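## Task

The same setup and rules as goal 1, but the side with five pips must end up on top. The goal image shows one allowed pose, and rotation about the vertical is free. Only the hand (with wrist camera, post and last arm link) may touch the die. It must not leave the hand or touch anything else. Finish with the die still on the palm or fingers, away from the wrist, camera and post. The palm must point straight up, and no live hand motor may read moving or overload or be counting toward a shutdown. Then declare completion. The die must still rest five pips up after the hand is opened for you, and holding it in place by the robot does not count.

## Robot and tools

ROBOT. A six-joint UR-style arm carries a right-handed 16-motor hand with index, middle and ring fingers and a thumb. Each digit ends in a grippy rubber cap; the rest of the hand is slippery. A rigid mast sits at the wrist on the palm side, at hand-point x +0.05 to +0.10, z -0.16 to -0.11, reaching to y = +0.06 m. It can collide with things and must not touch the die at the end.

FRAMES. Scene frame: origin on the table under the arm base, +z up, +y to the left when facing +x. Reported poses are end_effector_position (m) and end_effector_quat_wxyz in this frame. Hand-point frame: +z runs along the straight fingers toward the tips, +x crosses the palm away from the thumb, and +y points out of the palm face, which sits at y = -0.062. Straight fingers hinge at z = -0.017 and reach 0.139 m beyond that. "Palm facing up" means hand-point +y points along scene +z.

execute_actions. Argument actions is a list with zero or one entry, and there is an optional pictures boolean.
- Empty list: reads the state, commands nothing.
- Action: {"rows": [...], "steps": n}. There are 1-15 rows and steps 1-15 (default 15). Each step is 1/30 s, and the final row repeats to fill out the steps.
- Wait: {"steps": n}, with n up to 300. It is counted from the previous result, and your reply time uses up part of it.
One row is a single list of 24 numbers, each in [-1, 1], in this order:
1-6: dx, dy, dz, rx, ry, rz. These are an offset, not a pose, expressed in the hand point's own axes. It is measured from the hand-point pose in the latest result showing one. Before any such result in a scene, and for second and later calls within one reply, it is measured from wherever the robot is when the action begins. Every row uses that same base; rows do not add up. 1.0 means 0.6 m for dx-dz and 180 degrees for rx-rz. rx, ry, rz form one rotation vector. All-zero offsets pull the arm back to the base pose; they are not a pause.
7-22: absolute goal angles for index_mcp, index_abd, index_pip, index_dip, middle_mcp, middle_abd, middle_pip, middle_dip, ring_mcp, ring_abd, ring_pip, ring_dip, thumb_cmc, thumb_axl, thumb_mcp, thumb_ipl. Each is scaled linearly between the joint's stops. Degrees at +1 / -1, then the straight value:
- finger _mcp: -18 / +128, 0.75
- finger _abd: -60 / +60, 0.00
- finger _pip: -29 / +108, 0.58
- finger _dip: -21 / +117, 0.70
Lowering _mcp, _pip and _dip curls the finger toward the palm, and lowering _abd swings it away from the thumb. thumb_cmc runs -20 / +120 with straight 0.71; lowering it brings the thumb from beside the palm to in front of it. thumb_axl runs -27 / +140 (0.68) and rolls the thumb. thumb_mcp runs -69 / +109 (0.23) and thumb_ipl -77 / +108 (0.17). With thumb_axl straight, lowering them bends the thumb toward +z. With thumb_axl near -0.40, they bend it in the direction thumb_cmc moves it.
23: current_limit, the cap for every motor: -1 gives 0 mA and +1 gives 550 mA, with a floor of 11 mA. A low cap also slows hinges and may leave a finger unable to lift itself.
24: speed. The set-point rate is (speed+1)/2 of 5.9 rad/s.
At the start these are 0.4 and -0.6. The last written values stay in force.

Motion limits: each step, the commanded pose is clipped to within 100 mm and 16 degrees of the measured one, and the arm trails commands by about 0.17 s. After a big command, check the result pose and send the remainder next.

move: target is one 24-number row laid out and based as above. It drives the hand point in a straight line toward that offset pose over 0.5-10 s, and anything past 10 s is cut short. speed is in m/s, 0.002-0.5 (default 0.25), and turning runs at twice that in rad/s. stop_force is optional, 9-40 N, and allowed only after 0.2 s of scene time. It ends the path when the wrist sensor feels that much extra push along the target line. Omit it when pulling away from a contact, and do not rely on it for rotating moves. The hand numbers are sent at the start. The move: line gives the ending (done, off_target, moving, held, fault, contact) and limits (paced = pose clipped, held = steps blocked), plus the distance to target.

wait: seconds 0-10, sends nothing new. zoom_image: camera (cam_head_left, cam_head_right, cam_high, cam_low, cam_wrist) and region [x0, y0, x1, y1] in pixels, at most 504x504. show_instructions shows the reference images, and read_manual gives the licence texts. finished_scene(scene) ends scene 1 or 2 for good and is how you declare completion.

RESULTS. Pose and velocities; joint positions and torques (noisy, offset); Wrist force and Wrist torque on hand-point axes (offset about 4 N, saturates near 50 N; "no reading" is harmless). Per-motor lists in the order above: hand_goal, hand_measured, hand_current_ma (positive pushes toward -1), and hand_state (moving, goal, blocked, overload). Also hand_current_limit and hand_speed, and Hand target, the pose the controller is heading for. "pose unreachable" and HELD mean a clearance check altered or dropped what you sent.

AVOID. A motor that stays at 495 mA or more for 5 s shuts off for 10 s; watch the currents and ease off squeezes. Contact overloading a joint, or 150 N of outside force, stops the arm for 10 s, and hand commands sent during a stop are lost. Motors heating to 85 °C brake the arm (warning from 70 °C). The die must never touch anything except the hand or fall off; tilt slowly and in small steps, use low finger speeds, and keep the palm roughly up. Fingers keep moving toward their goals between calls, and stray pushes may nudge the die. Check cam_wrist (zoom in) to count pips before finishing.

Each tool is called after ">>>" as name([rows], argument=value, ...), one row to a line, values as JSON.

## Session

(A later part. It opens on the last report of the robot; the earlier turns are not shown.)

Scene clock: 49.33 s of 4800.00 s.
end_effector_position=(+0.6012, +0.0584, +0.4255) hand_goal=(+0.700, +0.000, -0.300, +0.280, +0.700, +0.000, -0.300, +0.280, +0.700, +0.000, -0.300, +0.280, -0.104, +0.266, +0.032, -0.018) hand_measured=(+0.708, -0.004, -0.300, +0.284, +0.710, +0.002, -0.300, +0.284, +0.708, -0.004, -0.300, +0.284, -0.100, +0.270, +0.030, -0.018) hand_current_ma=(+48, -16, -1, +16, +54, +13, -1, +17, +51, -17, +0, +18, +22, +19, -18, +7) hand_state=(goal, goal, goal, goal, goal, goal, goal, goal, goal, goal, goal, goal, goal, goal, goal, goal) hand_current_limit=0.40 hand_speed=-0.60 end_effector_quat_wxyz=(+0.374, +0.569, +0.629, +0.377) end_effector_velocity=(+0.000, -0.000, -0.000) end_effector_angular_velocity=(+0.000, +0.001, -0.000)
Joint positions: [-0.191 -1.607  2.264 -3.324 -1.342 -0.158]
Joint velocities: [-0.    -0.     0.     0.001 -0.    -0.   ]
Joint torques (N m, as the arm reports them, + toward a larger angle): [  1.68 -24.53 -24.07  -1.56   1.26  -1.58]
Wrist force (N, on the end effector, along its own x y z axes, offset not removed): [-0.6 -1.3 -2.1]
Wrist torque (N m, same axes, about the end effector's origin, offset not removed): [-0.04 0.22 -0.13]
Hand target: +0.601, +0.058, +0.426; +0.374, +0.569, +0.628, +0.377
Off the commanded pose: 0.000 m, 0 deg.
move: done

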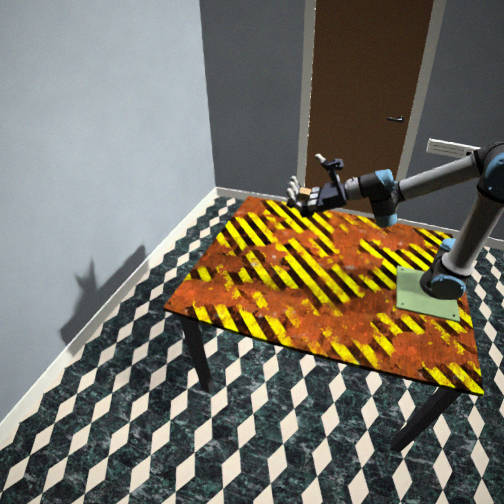

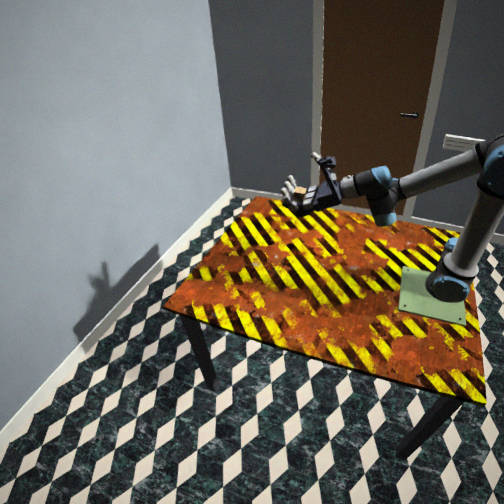

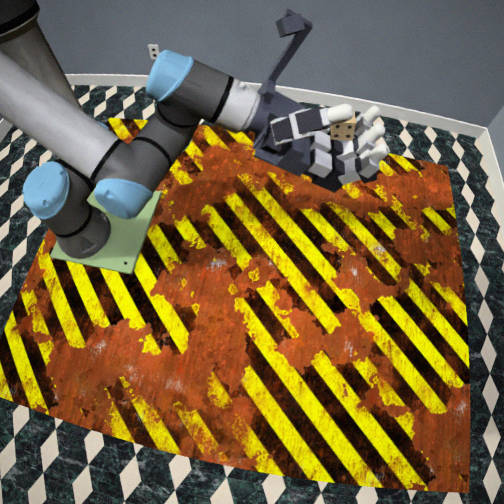

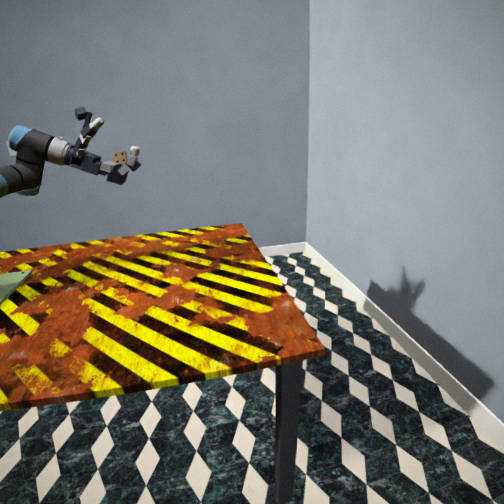

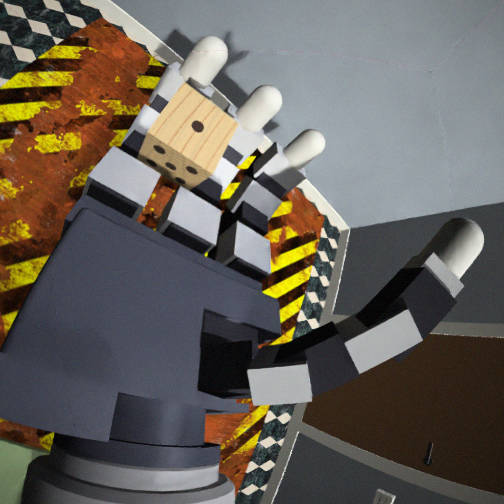

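>>> move(target=[0,0,0,0.16,0,0,0.7,0,-0.3,-0.4,0.7,0,-0.3,-0.4,0.7,0,-0.3,-0.4,-0.104,0.266,0.032,-0.018,0.4,-0.6], speed=0.2)

>>> move(target=[0,0,0,0,0,0,0.7,0,0.15,-0.4,0.7,0,0.15,-0.4,0.7,0,0.15,-0.4,-0.104,0.266,0.032,-0.018,0.4,-0.6])

>>> zoom_image(camera="cam_low", region=[40,80,170,210])

Scene clock: 52.53 s of 4800.00 s.
end_effector_position=(+0.6012, +0.0584, +0.4256) hand_goal=(+0.700, +0.000, -0.300, -0.400, +0.700, +0.000, -0.300, -0.400, +0.700, +0.000, -0.300, -0.400, -0.104, +0.266, +0.032, -0.018) hand_measured=(+0.708, -0.004, -0.300, -0.398, +0.710, +0.002, -0.300, -0.396, +0.708, -0.004, -0.290, -0.368, -0.100, +0.270, +0.030, -0.018) hand_current_ma=(+48, -16, +0, +14, +54, +13, +0, +15, +52, -17, +49, +158, +22, +19, -18, +7) hand_state=(goal, goal, goal, goal, goal, goal, goal, goal, goal, goal, goal, blocked, goal, goal, goal, goal) hand_current_limit=0.40 hand_speed=-0.60 end_effector_quat_wxyz=(+0.221, +0.644, +0.702, +0.209) end_effector_velocity=(+0.001, +0.000, -0.000) end_effector_angular_velocity=(-0.000, +0.012, +0.000)
Joint positions: [-0.15  -1.756  1.978 -2.394 -1.468 -0.214]
Joint velocities: [ 0.001  0.002 -0.01   0.019 -0.002 -0.   ]
Joint torques (N m, as the arm reports them, + toward a larger angle): [  6.28  -7.46 -30.65  -2.28  -1.1   -1.42]
Wrist force (N, on the end effector, along its own x y z axes, offset not removed): [-3.7 -3.4 -2.8]
Wrist torque (N m, same axes, about the end effector's origin, offset not removed): [-0.19 0.69 -0.28]
Hand target: +0.601, +0.058, +0.426; +0.221, +0.644, +0.702, +0.209
Off the commanded pose: 0.000 m, 0 deg.
move: done

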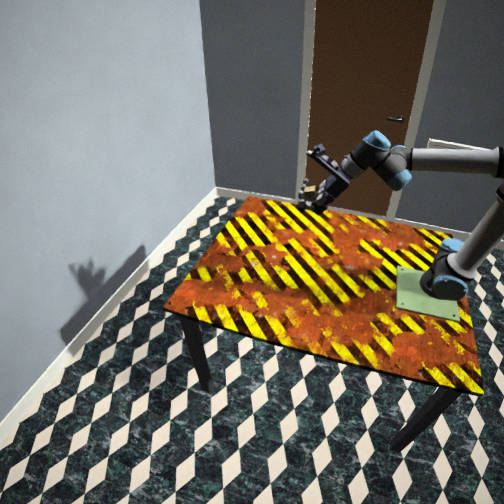

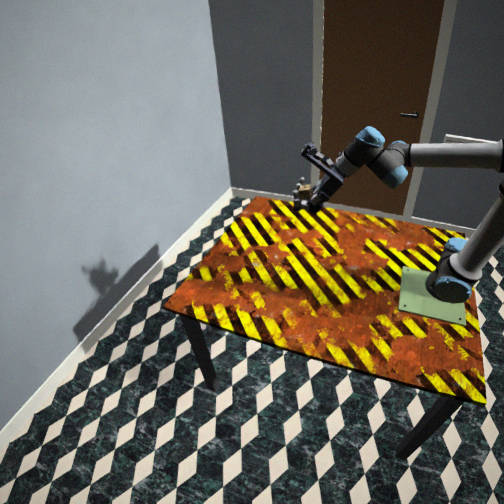

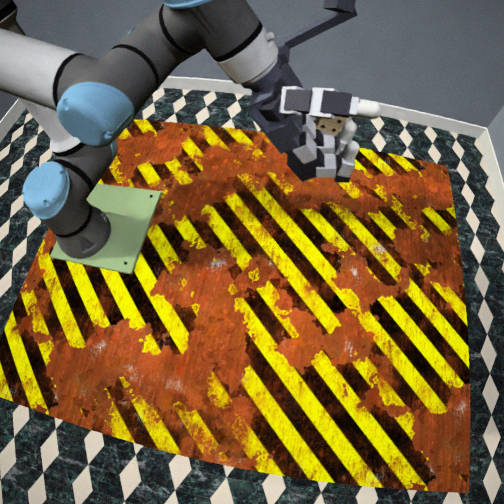

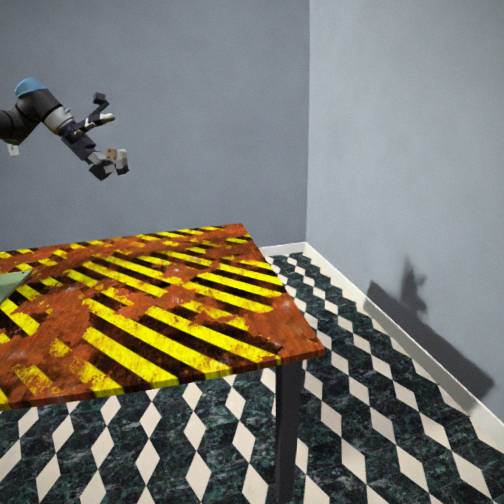

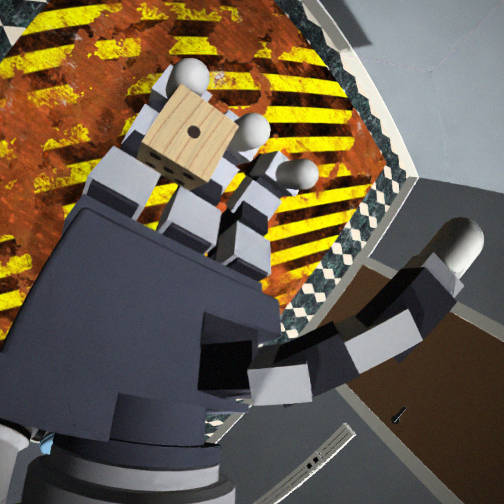

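Scene clock: 53.27 s of 4800.00 s.
end_effector_position=(+0.6012, +0.0584, +0.4256) hand_goal=(+0.700, +0.000, +0.150, -0.400, +0.700, +0.000, +0.150, -0.400, +0.700, +0.000, +0.150, -0.400, -0.104, +0.266, +0.032, -0.018) hand_measured=(+0.708, -0.004, +0.150, -0.398, +0.710, +0.002, +0.150, -0.396, +0.708, -0.004, +0.152, -0.396, -0.100, +0.270, +0.030, -0.018) hand_current_ma=(+48, -16, +0, +14, +54, +13, +2, +15, +52, -17, +5, +20, +22, +19, -18, +7) hand_state=(goal, goal, goal, goal, goal, goal, goal, goal, goal, goal, goal, goal, goal, goal, goal, goal) hand_current_limit=0.40 hand_speed=-0.60 end_effector_quat_wxyz=(+0.221, +0.644, +0.702, +0.209) end_effector_velocity=(+0.000, +0.000, +0.000) end_effector_angular_velocity=(+0.000, -0.001, +0.001)
Joint positions: [-0.15  -1.756  1.978 -2.394 -1.468 -0.214]
Joint velocities: [ 0.001 -0.     0.    -0.001  0.    -0.   ]
Joint torques (N m, as the arm reports them, + toward a larger angle): [  2.74 -22.28 -18.71  -4.85   1.65  -1.35]
Wrist force (N, on the end effector, along its own x y z axes, offset not removed): [0.1 -1.2 -7.1]
Wrist torque (N m, same axes, about the end effector's origin, offset not removed): [0.56 0.13 -0.18]
Hand target: +0.601, +0.058, +0.426; +0.221, +0.644, +0.702, +0.209
Off the commanded pose: 0.000 m, 0 deg.
move: done

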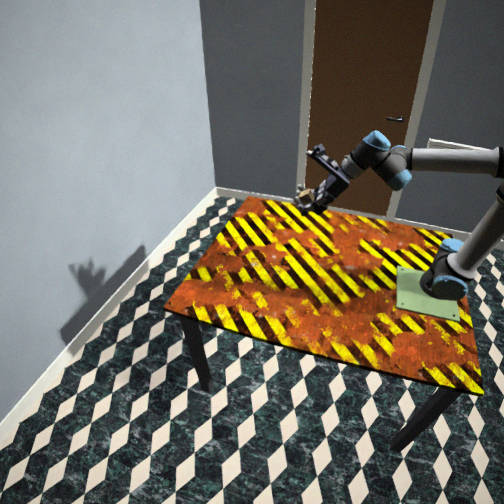

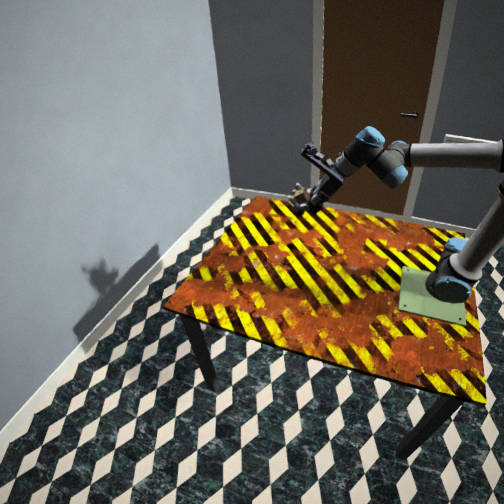

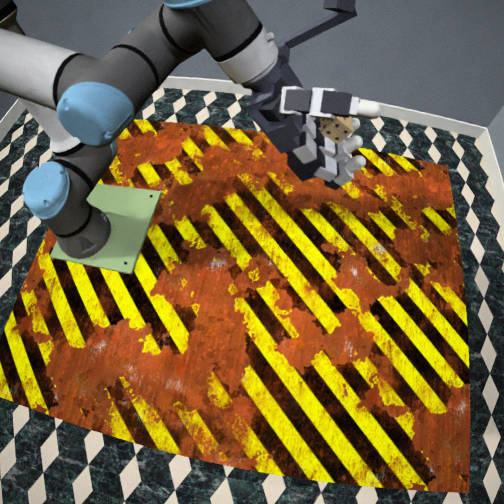

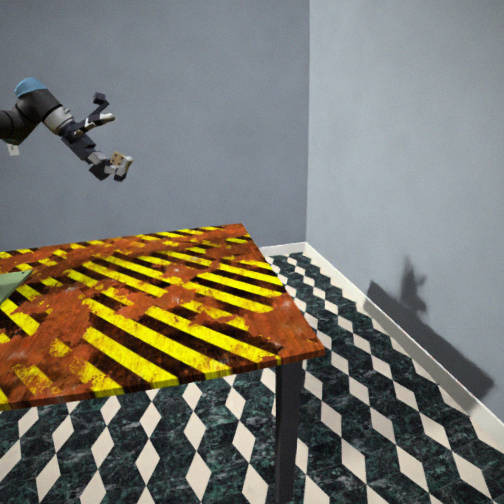

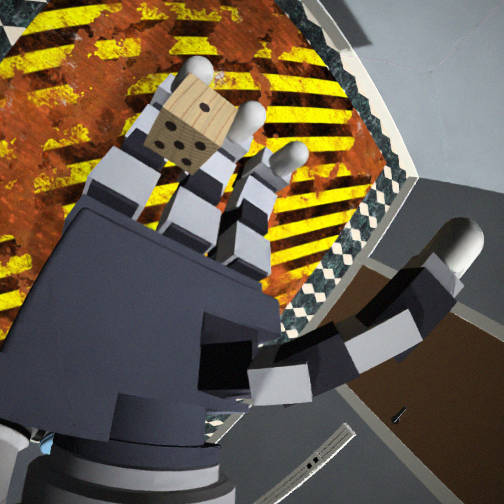

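Region (40, 80, 170, 210) of cam_low's 504x504 image, scaled by 3.877, with more detail than that image has.

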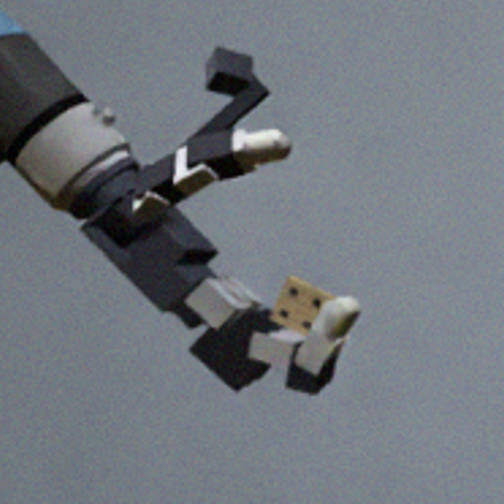

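>>> move(target=[0,0,0,0,0,0,0.7,0,0.15,-0.05,0.7,0,0.15,-0.05,0.7,0,0.15,-0.05,-0.104,0.266,0.032,-0.018,0.4,-0.85])

>>> zoom_image(camera="cam_low", region=[40,80,170,210])

Scene clock: 55.03 s of 4800.00 s.
end_effector_position=(+0.6012, +0.0584, +0.4256) hand_goal=(+0.700, +0.000, +0.150, -0.050, +0.700, +0.000, +0.150, -0.050, +0.700, +0.000, +0.150, -0.050, -0.104, +0.266, +0.032, -0.018) hand_measured=(+0.708, -0.004, +0.150, -0.052, +0.710, +0.002, +0.150, -0.052, +0.708, -0.004, +0.152, -0.052, -0.100, +0.270, +0.030, -0.018) hand_current_ma=(+48, -16, +1, -12, +54, +13, +3, -13, +52, -17, +6, -13, +22, +19, -18, +7) hand_state=(goal, goal, goal, goal, goal, goal, goal, goal, goal, goal, goal, goal, goal, goal, goal, goal) hand_current_limit=0.40 hand_speed=-0.85 end_effector_quat_wxyz=(+0.221, +0.644, +0.702, +0.209) end_effector_velocity=(+0.000, +0.000, -0.000) end_effector_angular_velocity=(-0.000, +0.000, +0.000)
Joint positions: [-0.15  -1.756  1.978 -2.394 -1.468 -0.214]
Joint velocities: [ 0.  0. -0. -0.  0. -0.]
Joint torques (N m, as the arm reports them, + toward a larger angle): [  0.63  -8.48 -19.63  -4.7    0.15  -1.31]
Wrist force (N, on the end effector, along its own x y z axes, offset not removed): [1.2 -1.4 -4.1]
Wrist torque (N m, same axes, about the end effector's origin, offset not removed): [0.33 0.02 0.05]
Hand target: +0.601, +0.058, +0.426; +0.221, +0.644, +0.702, +0.209
Off the commanded pose: 0.000 m, 0 deg.
move: done

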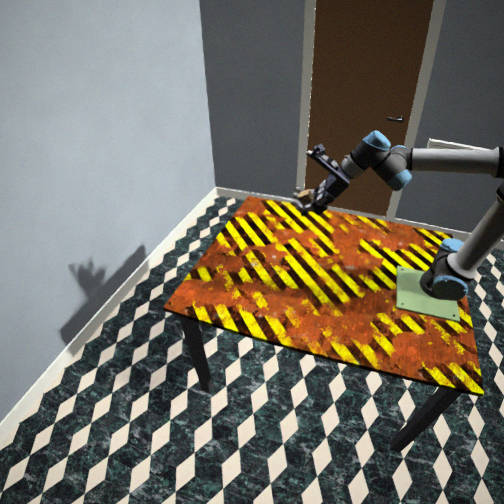

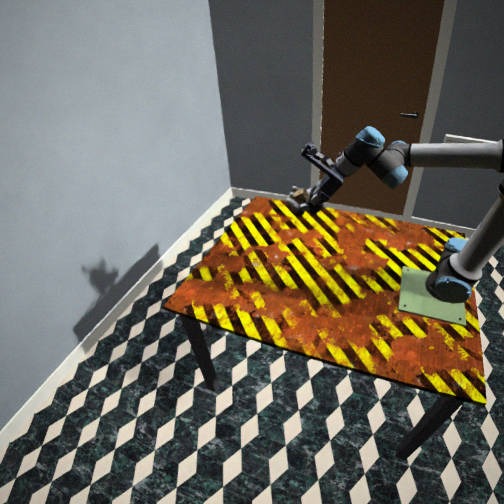

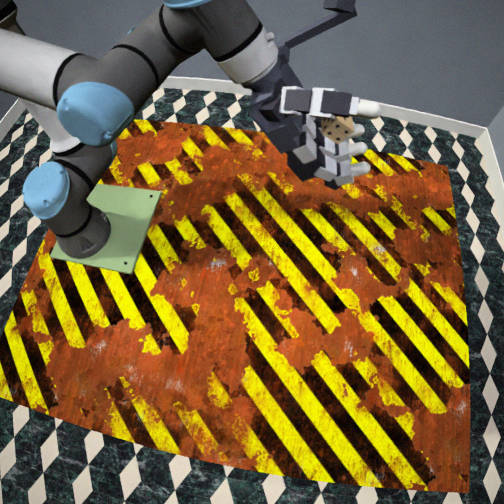

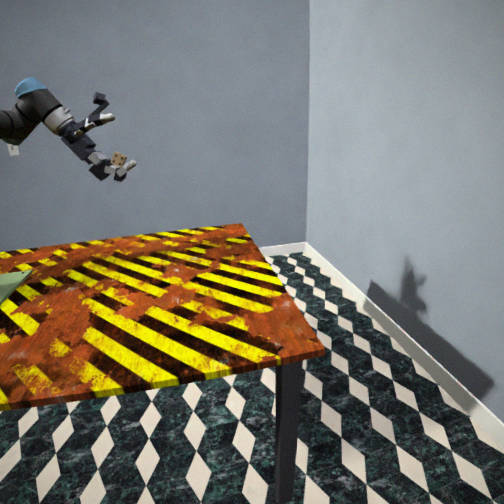

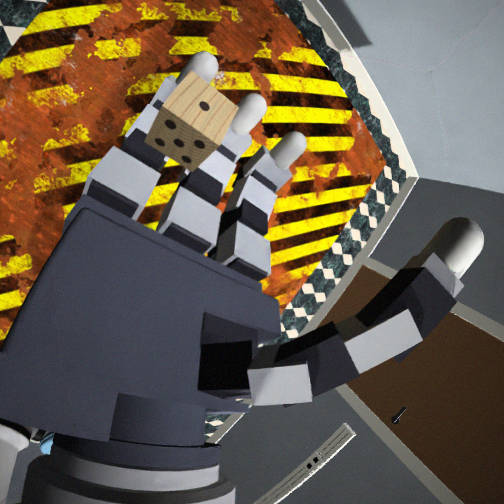

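Region (40, 80, 170, 210) of cam_low's 504x504 image, scaled by 3.877, with more detail than that image has.

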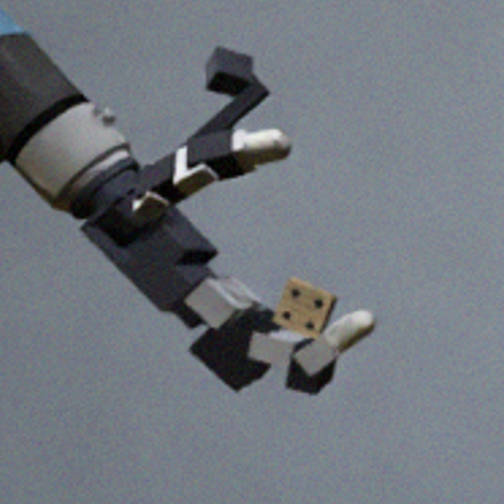

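>>> move(target=[0,0,0,0.1,0,0,0.7,0,0.15,-0.12,0.7,0,0.15,-0.12,0.7,0,0.15,-0.12,-0.104,0.266,0.032,-0.018,0.4,-0.85], speed=0.1)

>>> zoom_image(camera="cam_low", region=[40,80,170,210])

Scene clock: 57.77 s of 4800.00 s.
end_effector_position=(+0.6012, +0.0584, +0.4255) hand_goal=(+0.700, +0.000, +0.150, -0.120, +0.700, +0.000, +0.150, -0.120, +0.700, +0.000, +0.150, -0.120, -0.104, +0.266, +0.032, -0.018) hand_measured=(+0.708, -0.004, +0.150, -0.116, +0.710, +0.002, +0.152, -0.116, +0.708, -0.004, +0.152, -0.116, -0.100, +0.270, +0.030, -0.018) hand_current_ma=(+48, -16, +1, +21, +54, +13, +6, +23, +52, -16, +11, +25, +22, +19, -18, +7) hand_state=(goal, goal, goal, goal, goal, goal, goal, goal, goal, goal, goal, goal, goal, goal, goal, goal) hand_current_limit=0.40 hand_speed=-0.85 end_effector_quat_wxyz=(+0.118, +0.670, +0.726, +0.097) end_effector_velocity=(+0.000, -0.000, -0.000) end_effector_angular_velocity=(-0.001, +0.011, -0.001)
Joint positions: [-0.117 -1.678  1.701 -1.89  -1.548 -0.204]
Joint velocities: [ 0.001  0.005 -0.011  0.017 -0.002  0.001]
Joint torques (N m, as the arm reports them, + toward a larger angle): [  7.89 -10.17 -30.57  -1.67  -1.15   1.31]
Wrist force (N, on the end effector, along its own x y z axes, offset not removed): [-0.9 -4.0 -1.1]
Wrist torque (N m, same axes, about the end effector's origin, offset not removed): [-0.22 0.26 -0.16]
Hand target: +0.601, +0.058, +0.426; +0.118, +0.670, +0.726, +0.097
Off the commanded pose: 0.000 m, 0 deg.
move: done

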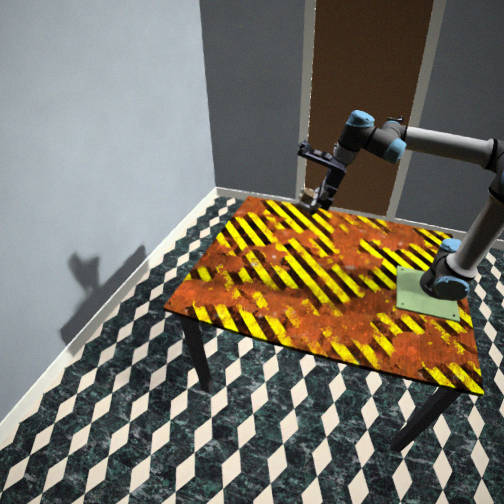

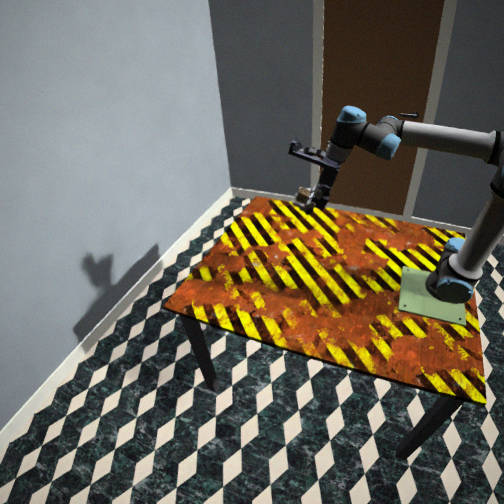

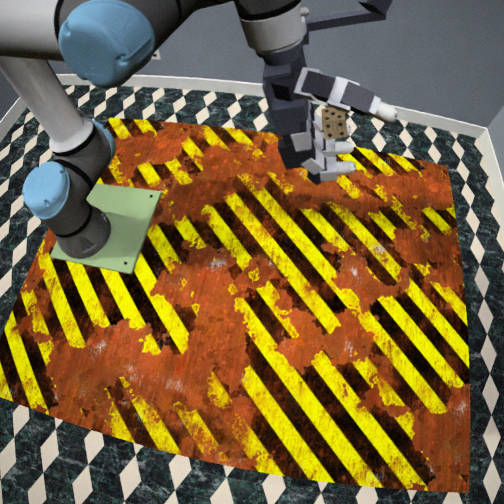

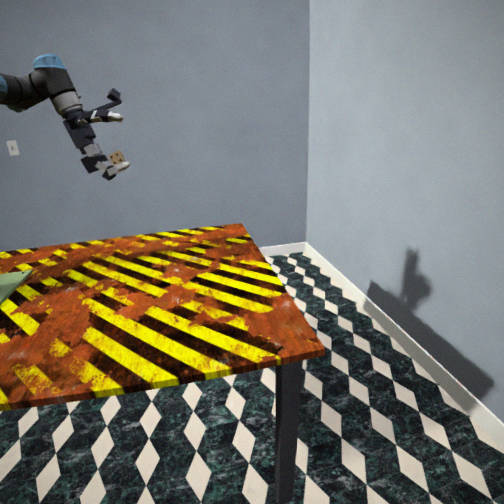

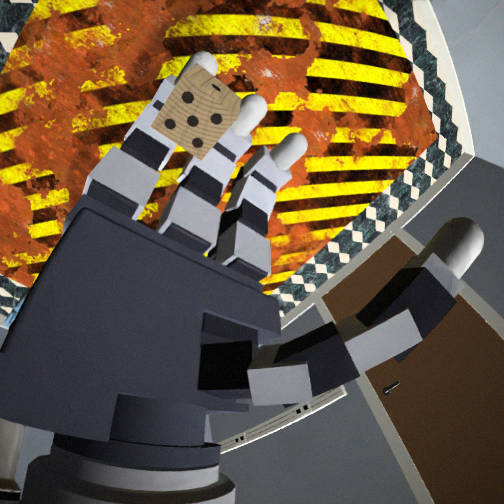

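Region (40, 80, 170, 210) of cam_low's 504x504 image, scaled by 3.877, with more detail than that image has.

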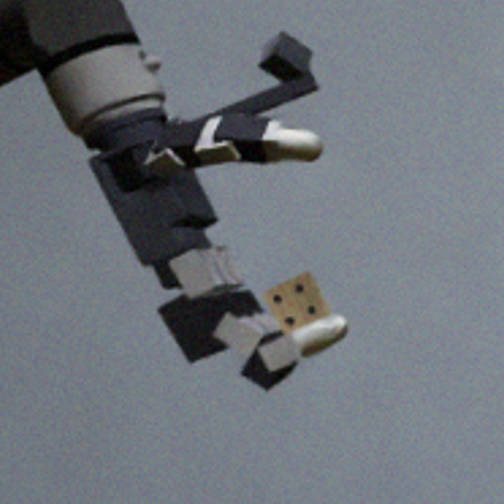

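>>> move(target=[0,0,0,-0.19,0,0,0.72,0,0.26,0.3,0.72,0,0.26,0.3,0.72,0,0.26,0.3,-0.104,0.266,0.032,-0.018,0.4,-0.94], speed=0.1)

>>> zoom_image(camera="cam_low", region=[40,80,170,210])

Scene clock: 62.03 s of 4800.00 s.
end_effector_position=(+0.6011, +0.0584, +0.4256) hand_goal=(+0.720, +0.000, +0.260, +0.300, +0.720, +0.000, +0.260, +0.300, +0.720, +0.000, +0.260, +0.300, -0.104, +0.266, +0.032, -0.018) hand_measured=(+0.728, -0.004, +0.260, +0.298, +0.730, +0.002, +0.262, +0.298, +0.730, -0.004, +0.262, +0.298, -0.100, +0.270, +0.030, -0.018) hand_current_ma=(+42, -16, +2, -11, +54, +12, +8, -10, +55, -15, +12, -8, +22, +19, -18, +7) hand_state=(goal, goal, goal, goal, goal, goal, goal, goal, goal, goal, goal, goal, goal, goal, goal, goal) hand_current_limit=0.40 hand_speed=-0.94 end_effector_quat_wxyz=(+0.310, +0.606, +0.666, +0.306) end_effector_velocity=(+0.000, +0.000, -0.000) end_effector_angular_velocity=(+0.001, -0.011, +0.000)
Joint positions: [-0.177 -1.721  2.171 -2.899 -1.392 -0.195]
Joint velocities: [ 0.     0.005  0.006 -0.022  0.002  0.002]
Joint torques (N m, as the arm reports them, + toward a larger angle): [ -6.23  -7.82 -17.49  -4.81   1.7    1.48]
Wrist force (N, on the end effector, along its own x y z axes, offset not removed): [0.1 0.0 -1.7]
Wrist torque (N m, same axes, about the end effector's origin, offset not removed): [0.28 0.02 0.00]
Hand target: +0.601, +0.058, +0.426; +0.310, +0.606, +0.666, +0.306
Off the commanded pose: 0.000 m, 0 deg.
move: done

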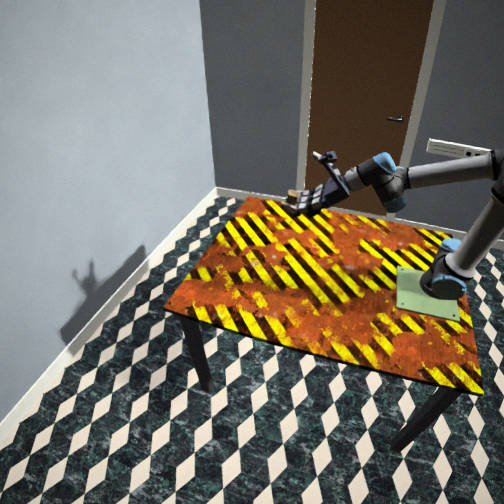

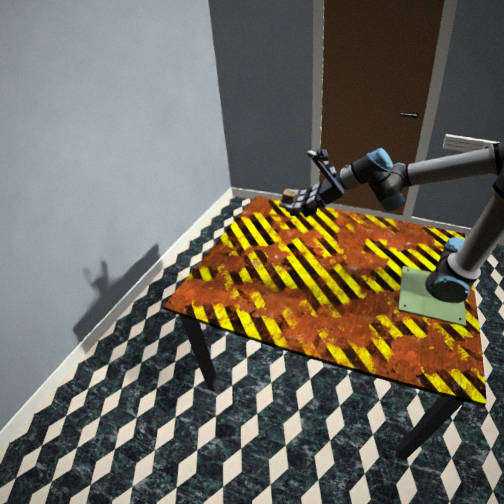

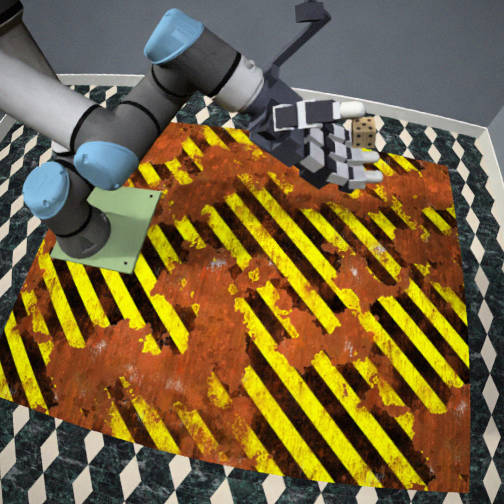

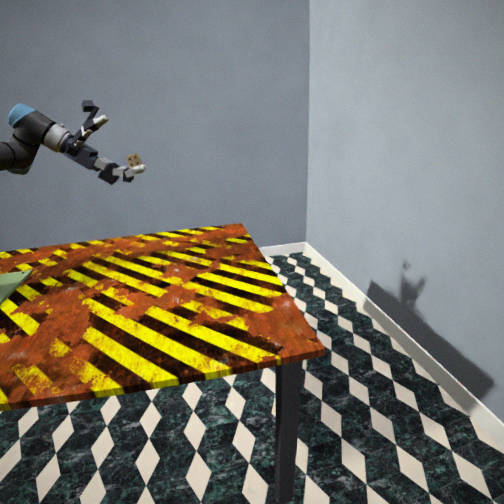

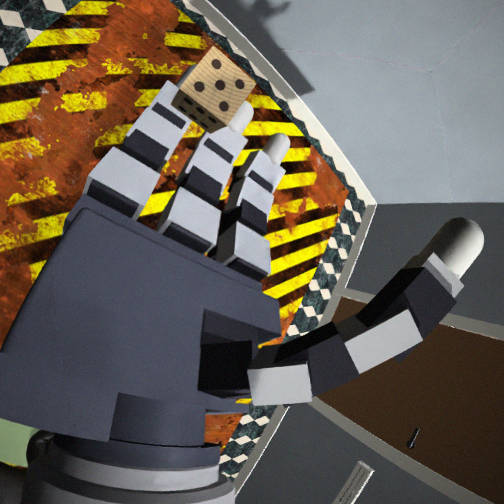

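Region (40, 80, 170, 210) of cam_low's 504x504 image, scaled by 3.877, with more detail than that image has.

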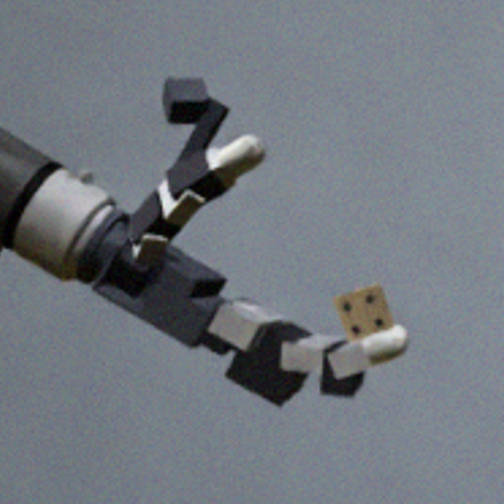

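>>> move(target=[0,0,0,-0.215,0,0.013,0.74,0,0.45,0.55,0.74,0,0.45,0.55,0.74,0,0.45,0.55,-0.104,0.266,0.032,-0.018,0.4,-0.96], speed=0.1)

>>> zoom_image(camera="cam_low", region=[40,90,190,220])

>>> zoom_image(camera="cam_high", region=[270,70,450,200])

Scene clock: 67.43 s of 4800.00 s.
end_effector_position=(+0.6010, +0.0584, +0.4253) hand_goal=(+0.740, +0.000, +0.450, +0.550, +0.740, +0.000, +0.450, +0.550, +0.740, +0.000, +0.450, +0.550, -0.104, +0.266, +0.032, -0.018) hand_measured=(+0.750, -0.004, +0.450, +0.548, +0.754, +0.002, +0.452, +0.548, +0.752, -0.002, +0.452, +0.548, -0.100, +0.270, +0.030, -0.018) hand_current_ma=(+58, -16, +3, -11, +74, +12, +9, -10, +70, -13, +13, -8, +22, +19, -18, +7) hand_state=(goal, goal, goal, goal, goal, goal, goal, goal, goal, goal, goal, goal, goal, goal, goal, goal) hand_current_limit=0.40 hand_speed=-0.96 end_effector_quat_wxyz=(+0.486, +0.483, +0.515, +0.515) end_effector_velocity=(-0.000, -0.000, +0.000) end_effector_angular_velocity=(+0.001, -0.012, -0.001)
Joint positions: [-0.175 -1.215  2.23  -4.152 -1.325 -0.001]
Joint velocities: [ 0.001  0.009 -0.005 -0.017 -0.001  0.003]
Joint torques (N m, as the arm reports them, + toward a larger angle): [  6.55 -19.98 -19.91  -3.41  -1.43   1.05]
Wrist force (N, on the end effector, along its own x y z axes, offset not removed): [2.0 0.5 -0.7]
Wrist torque (N m, same axes, about the end effector's origin, offset not removed): [0.19 -0.27 0.29]
Hand target: +0.601, +0.058, +0.425; +0.487, +0.482, +0.515, +0.515
Off the commanded pose: 0.000 m, 0 deg.
move: done

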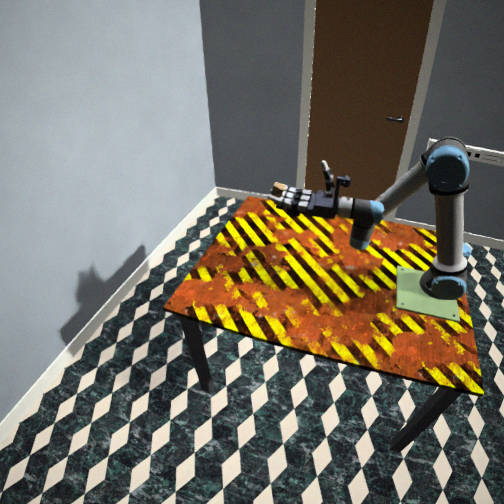

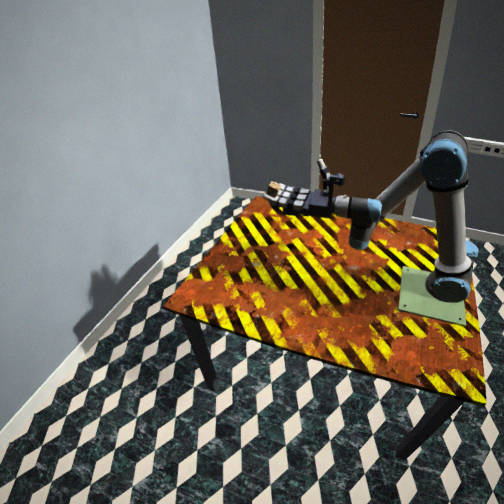

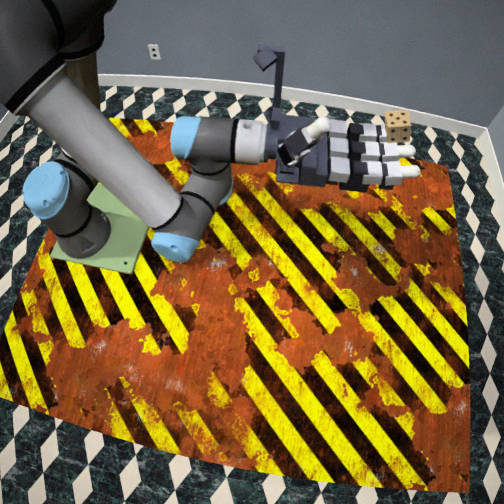

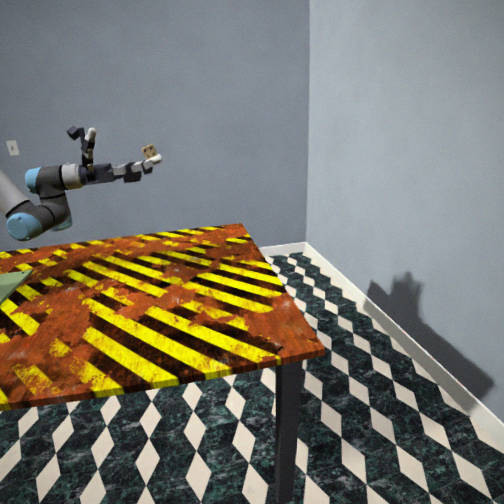

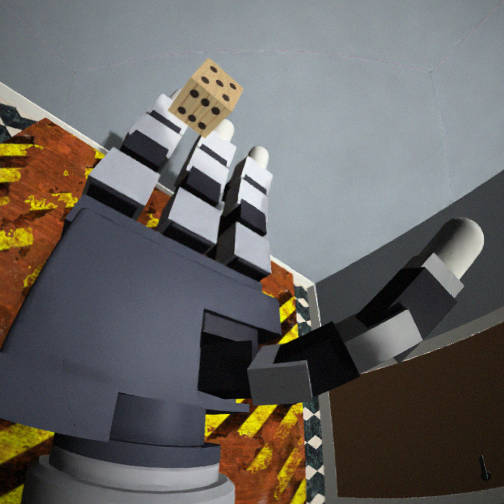

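Region (40, 90, 190, 220) of cam_low's 504x504 image, scaled by 3.360, with more detail than that image has; it fills the top 437 rows of this view, and the rest is white.

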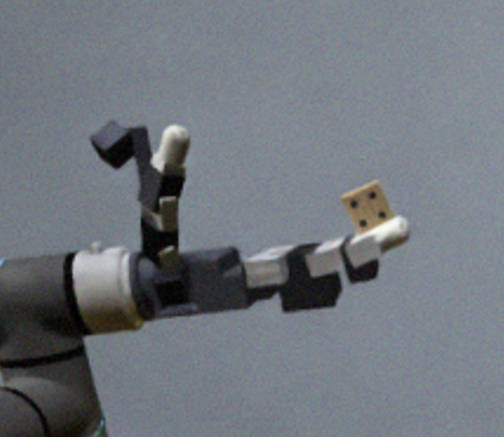

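Region (270, 70, 450, 200) of cam_high's 504x504 image, scaled by 2.800, with more detail than that image has.

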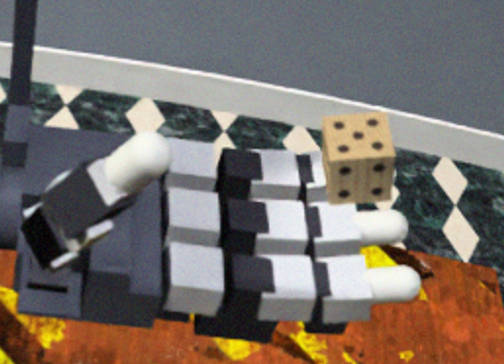

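>>> move(target=[0,0,0,0,0,0,0.75,0,0.58,0.7,0.75,0,0.58,0.7,0.75,0,0.58,0.7,-0.104,0.266,0.032,-0.018,0.4,-0.95])

>>> zoom_image(camera="cam_low", region=[40,90,190,220])

>>> zoom_image(camera="cam_high", region=[270,70,450,200])

Scene clock: 69.73 s of 4800.00 s.
end_effector_position=(+0.6010, +0.0585, +0.4253) hand_goal=(+0.750, +0.000, +0.580, +0.700, +0.750, +0.000, +0.580, +0.700, +0.750, +0.000, +0.580, +0.700, -0.104, +0.266, +0.032, -0.018) hand_measured=(+0.760, -0.004, +0.580, +0.698, +0.764, +0.002, +0.582, +0.698, +0.762, -0.002, +0.582, +0.698, -0.100, +0.270, +0.030, -0.018) hand_current_ma=(+58, -16, +3, -11, +76, +12, +10, -10, +71, -13, +14, -7, +22, +19, -18, +7) hand_state=(goal, goal, goal, goal, goal, goal, goal, goal, goal, goal, goal, goal, goal, goal, goal, goal) hand_current_limit=0.40 hand_speed=-0.95 end_effector_quat_wxyz=(+0.486, +0.483, +0.515, +0.515) end_effector_velocity=(-0.000, -0.000, +0.000) end_effector_angular_velocity=(-0.000, -0.000, -0.000)
Joint positions: [-0.175 -1.215  2.23  -4.152 -1.325 -0.001]
Joint velocities: [-0. -0.  0. -0. -0. -0.]
Joint torques (N m, as the arm reports them, + toward a larger angle): [ -6.38 -34.64  -8.11  -0.66   1.39  -1.57]
Wrist force (N, on the end effector, along its own x y z axes, offset not removed): [0.4 -1.7 -1.6]
Wrist torque (N m, same axes, about the end effector's origin, offset not removed): [-0.05 0.17 0.08]
Hand target: +0.601, +0.058, +0.425; +0.486, +0.483, +0.515, +0.515
Off the commanded pose: 0.000 m, 0 deg.
move: done

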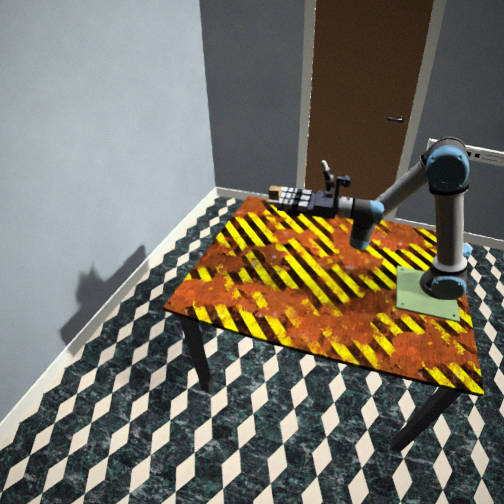

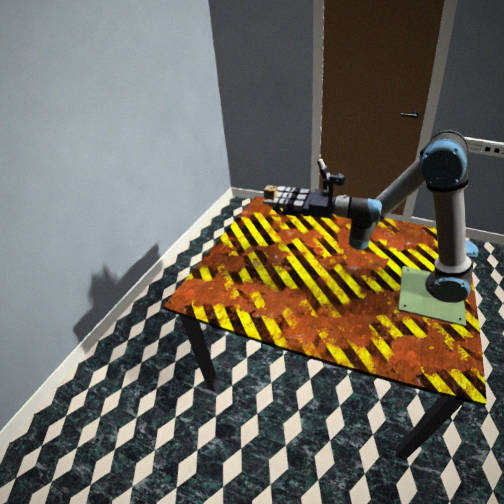

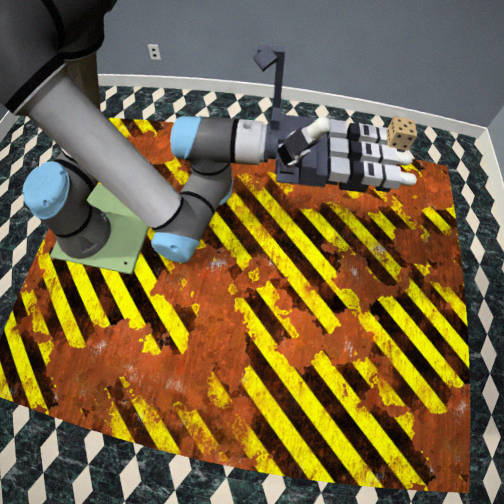

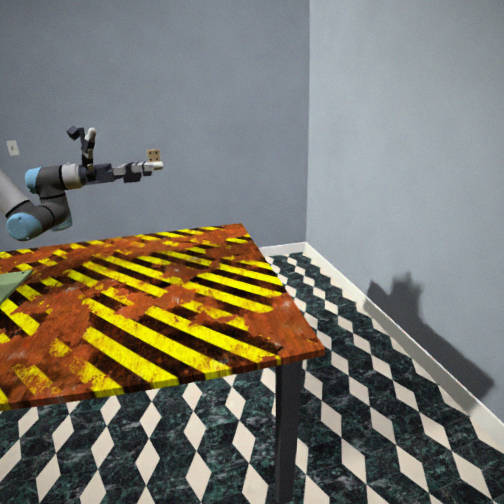

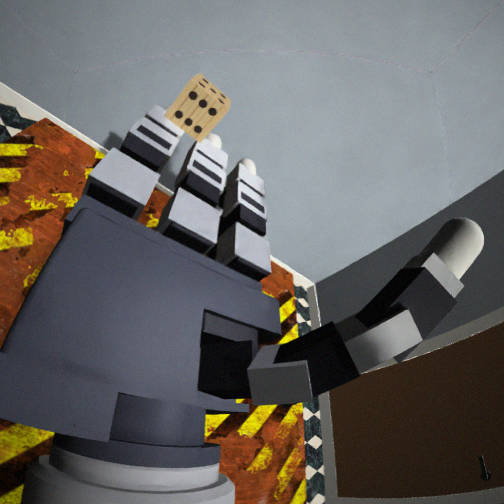

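Region (40, 90, 190, 220) of cam_low's 504x504 image, scaled by 3.360, with more detail than that image has; it fills the top 437 rows of this view, and the rest is white.

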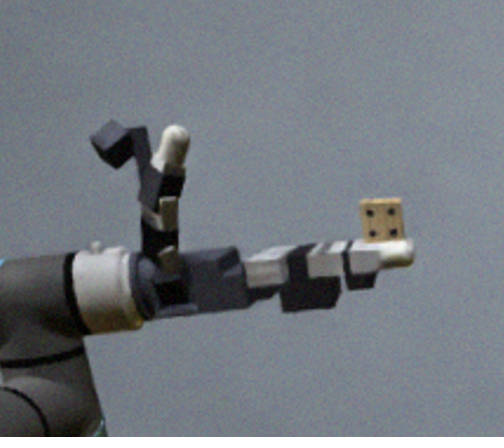

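Region (270, 70, 450, 200) of cam_high's 504x504 image, scaled by 2.800, with more detail than that image has.

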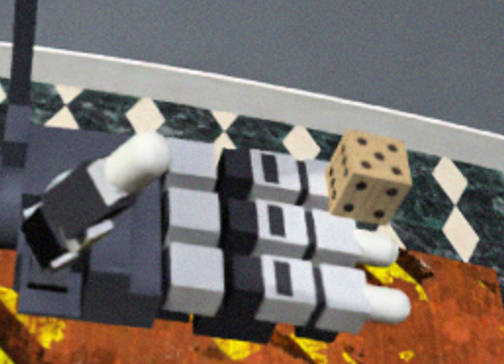

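The five is on top and the die lies level on the straight fingers.

>>> finished_scene(scene=2)

The scene is finished: the task was done.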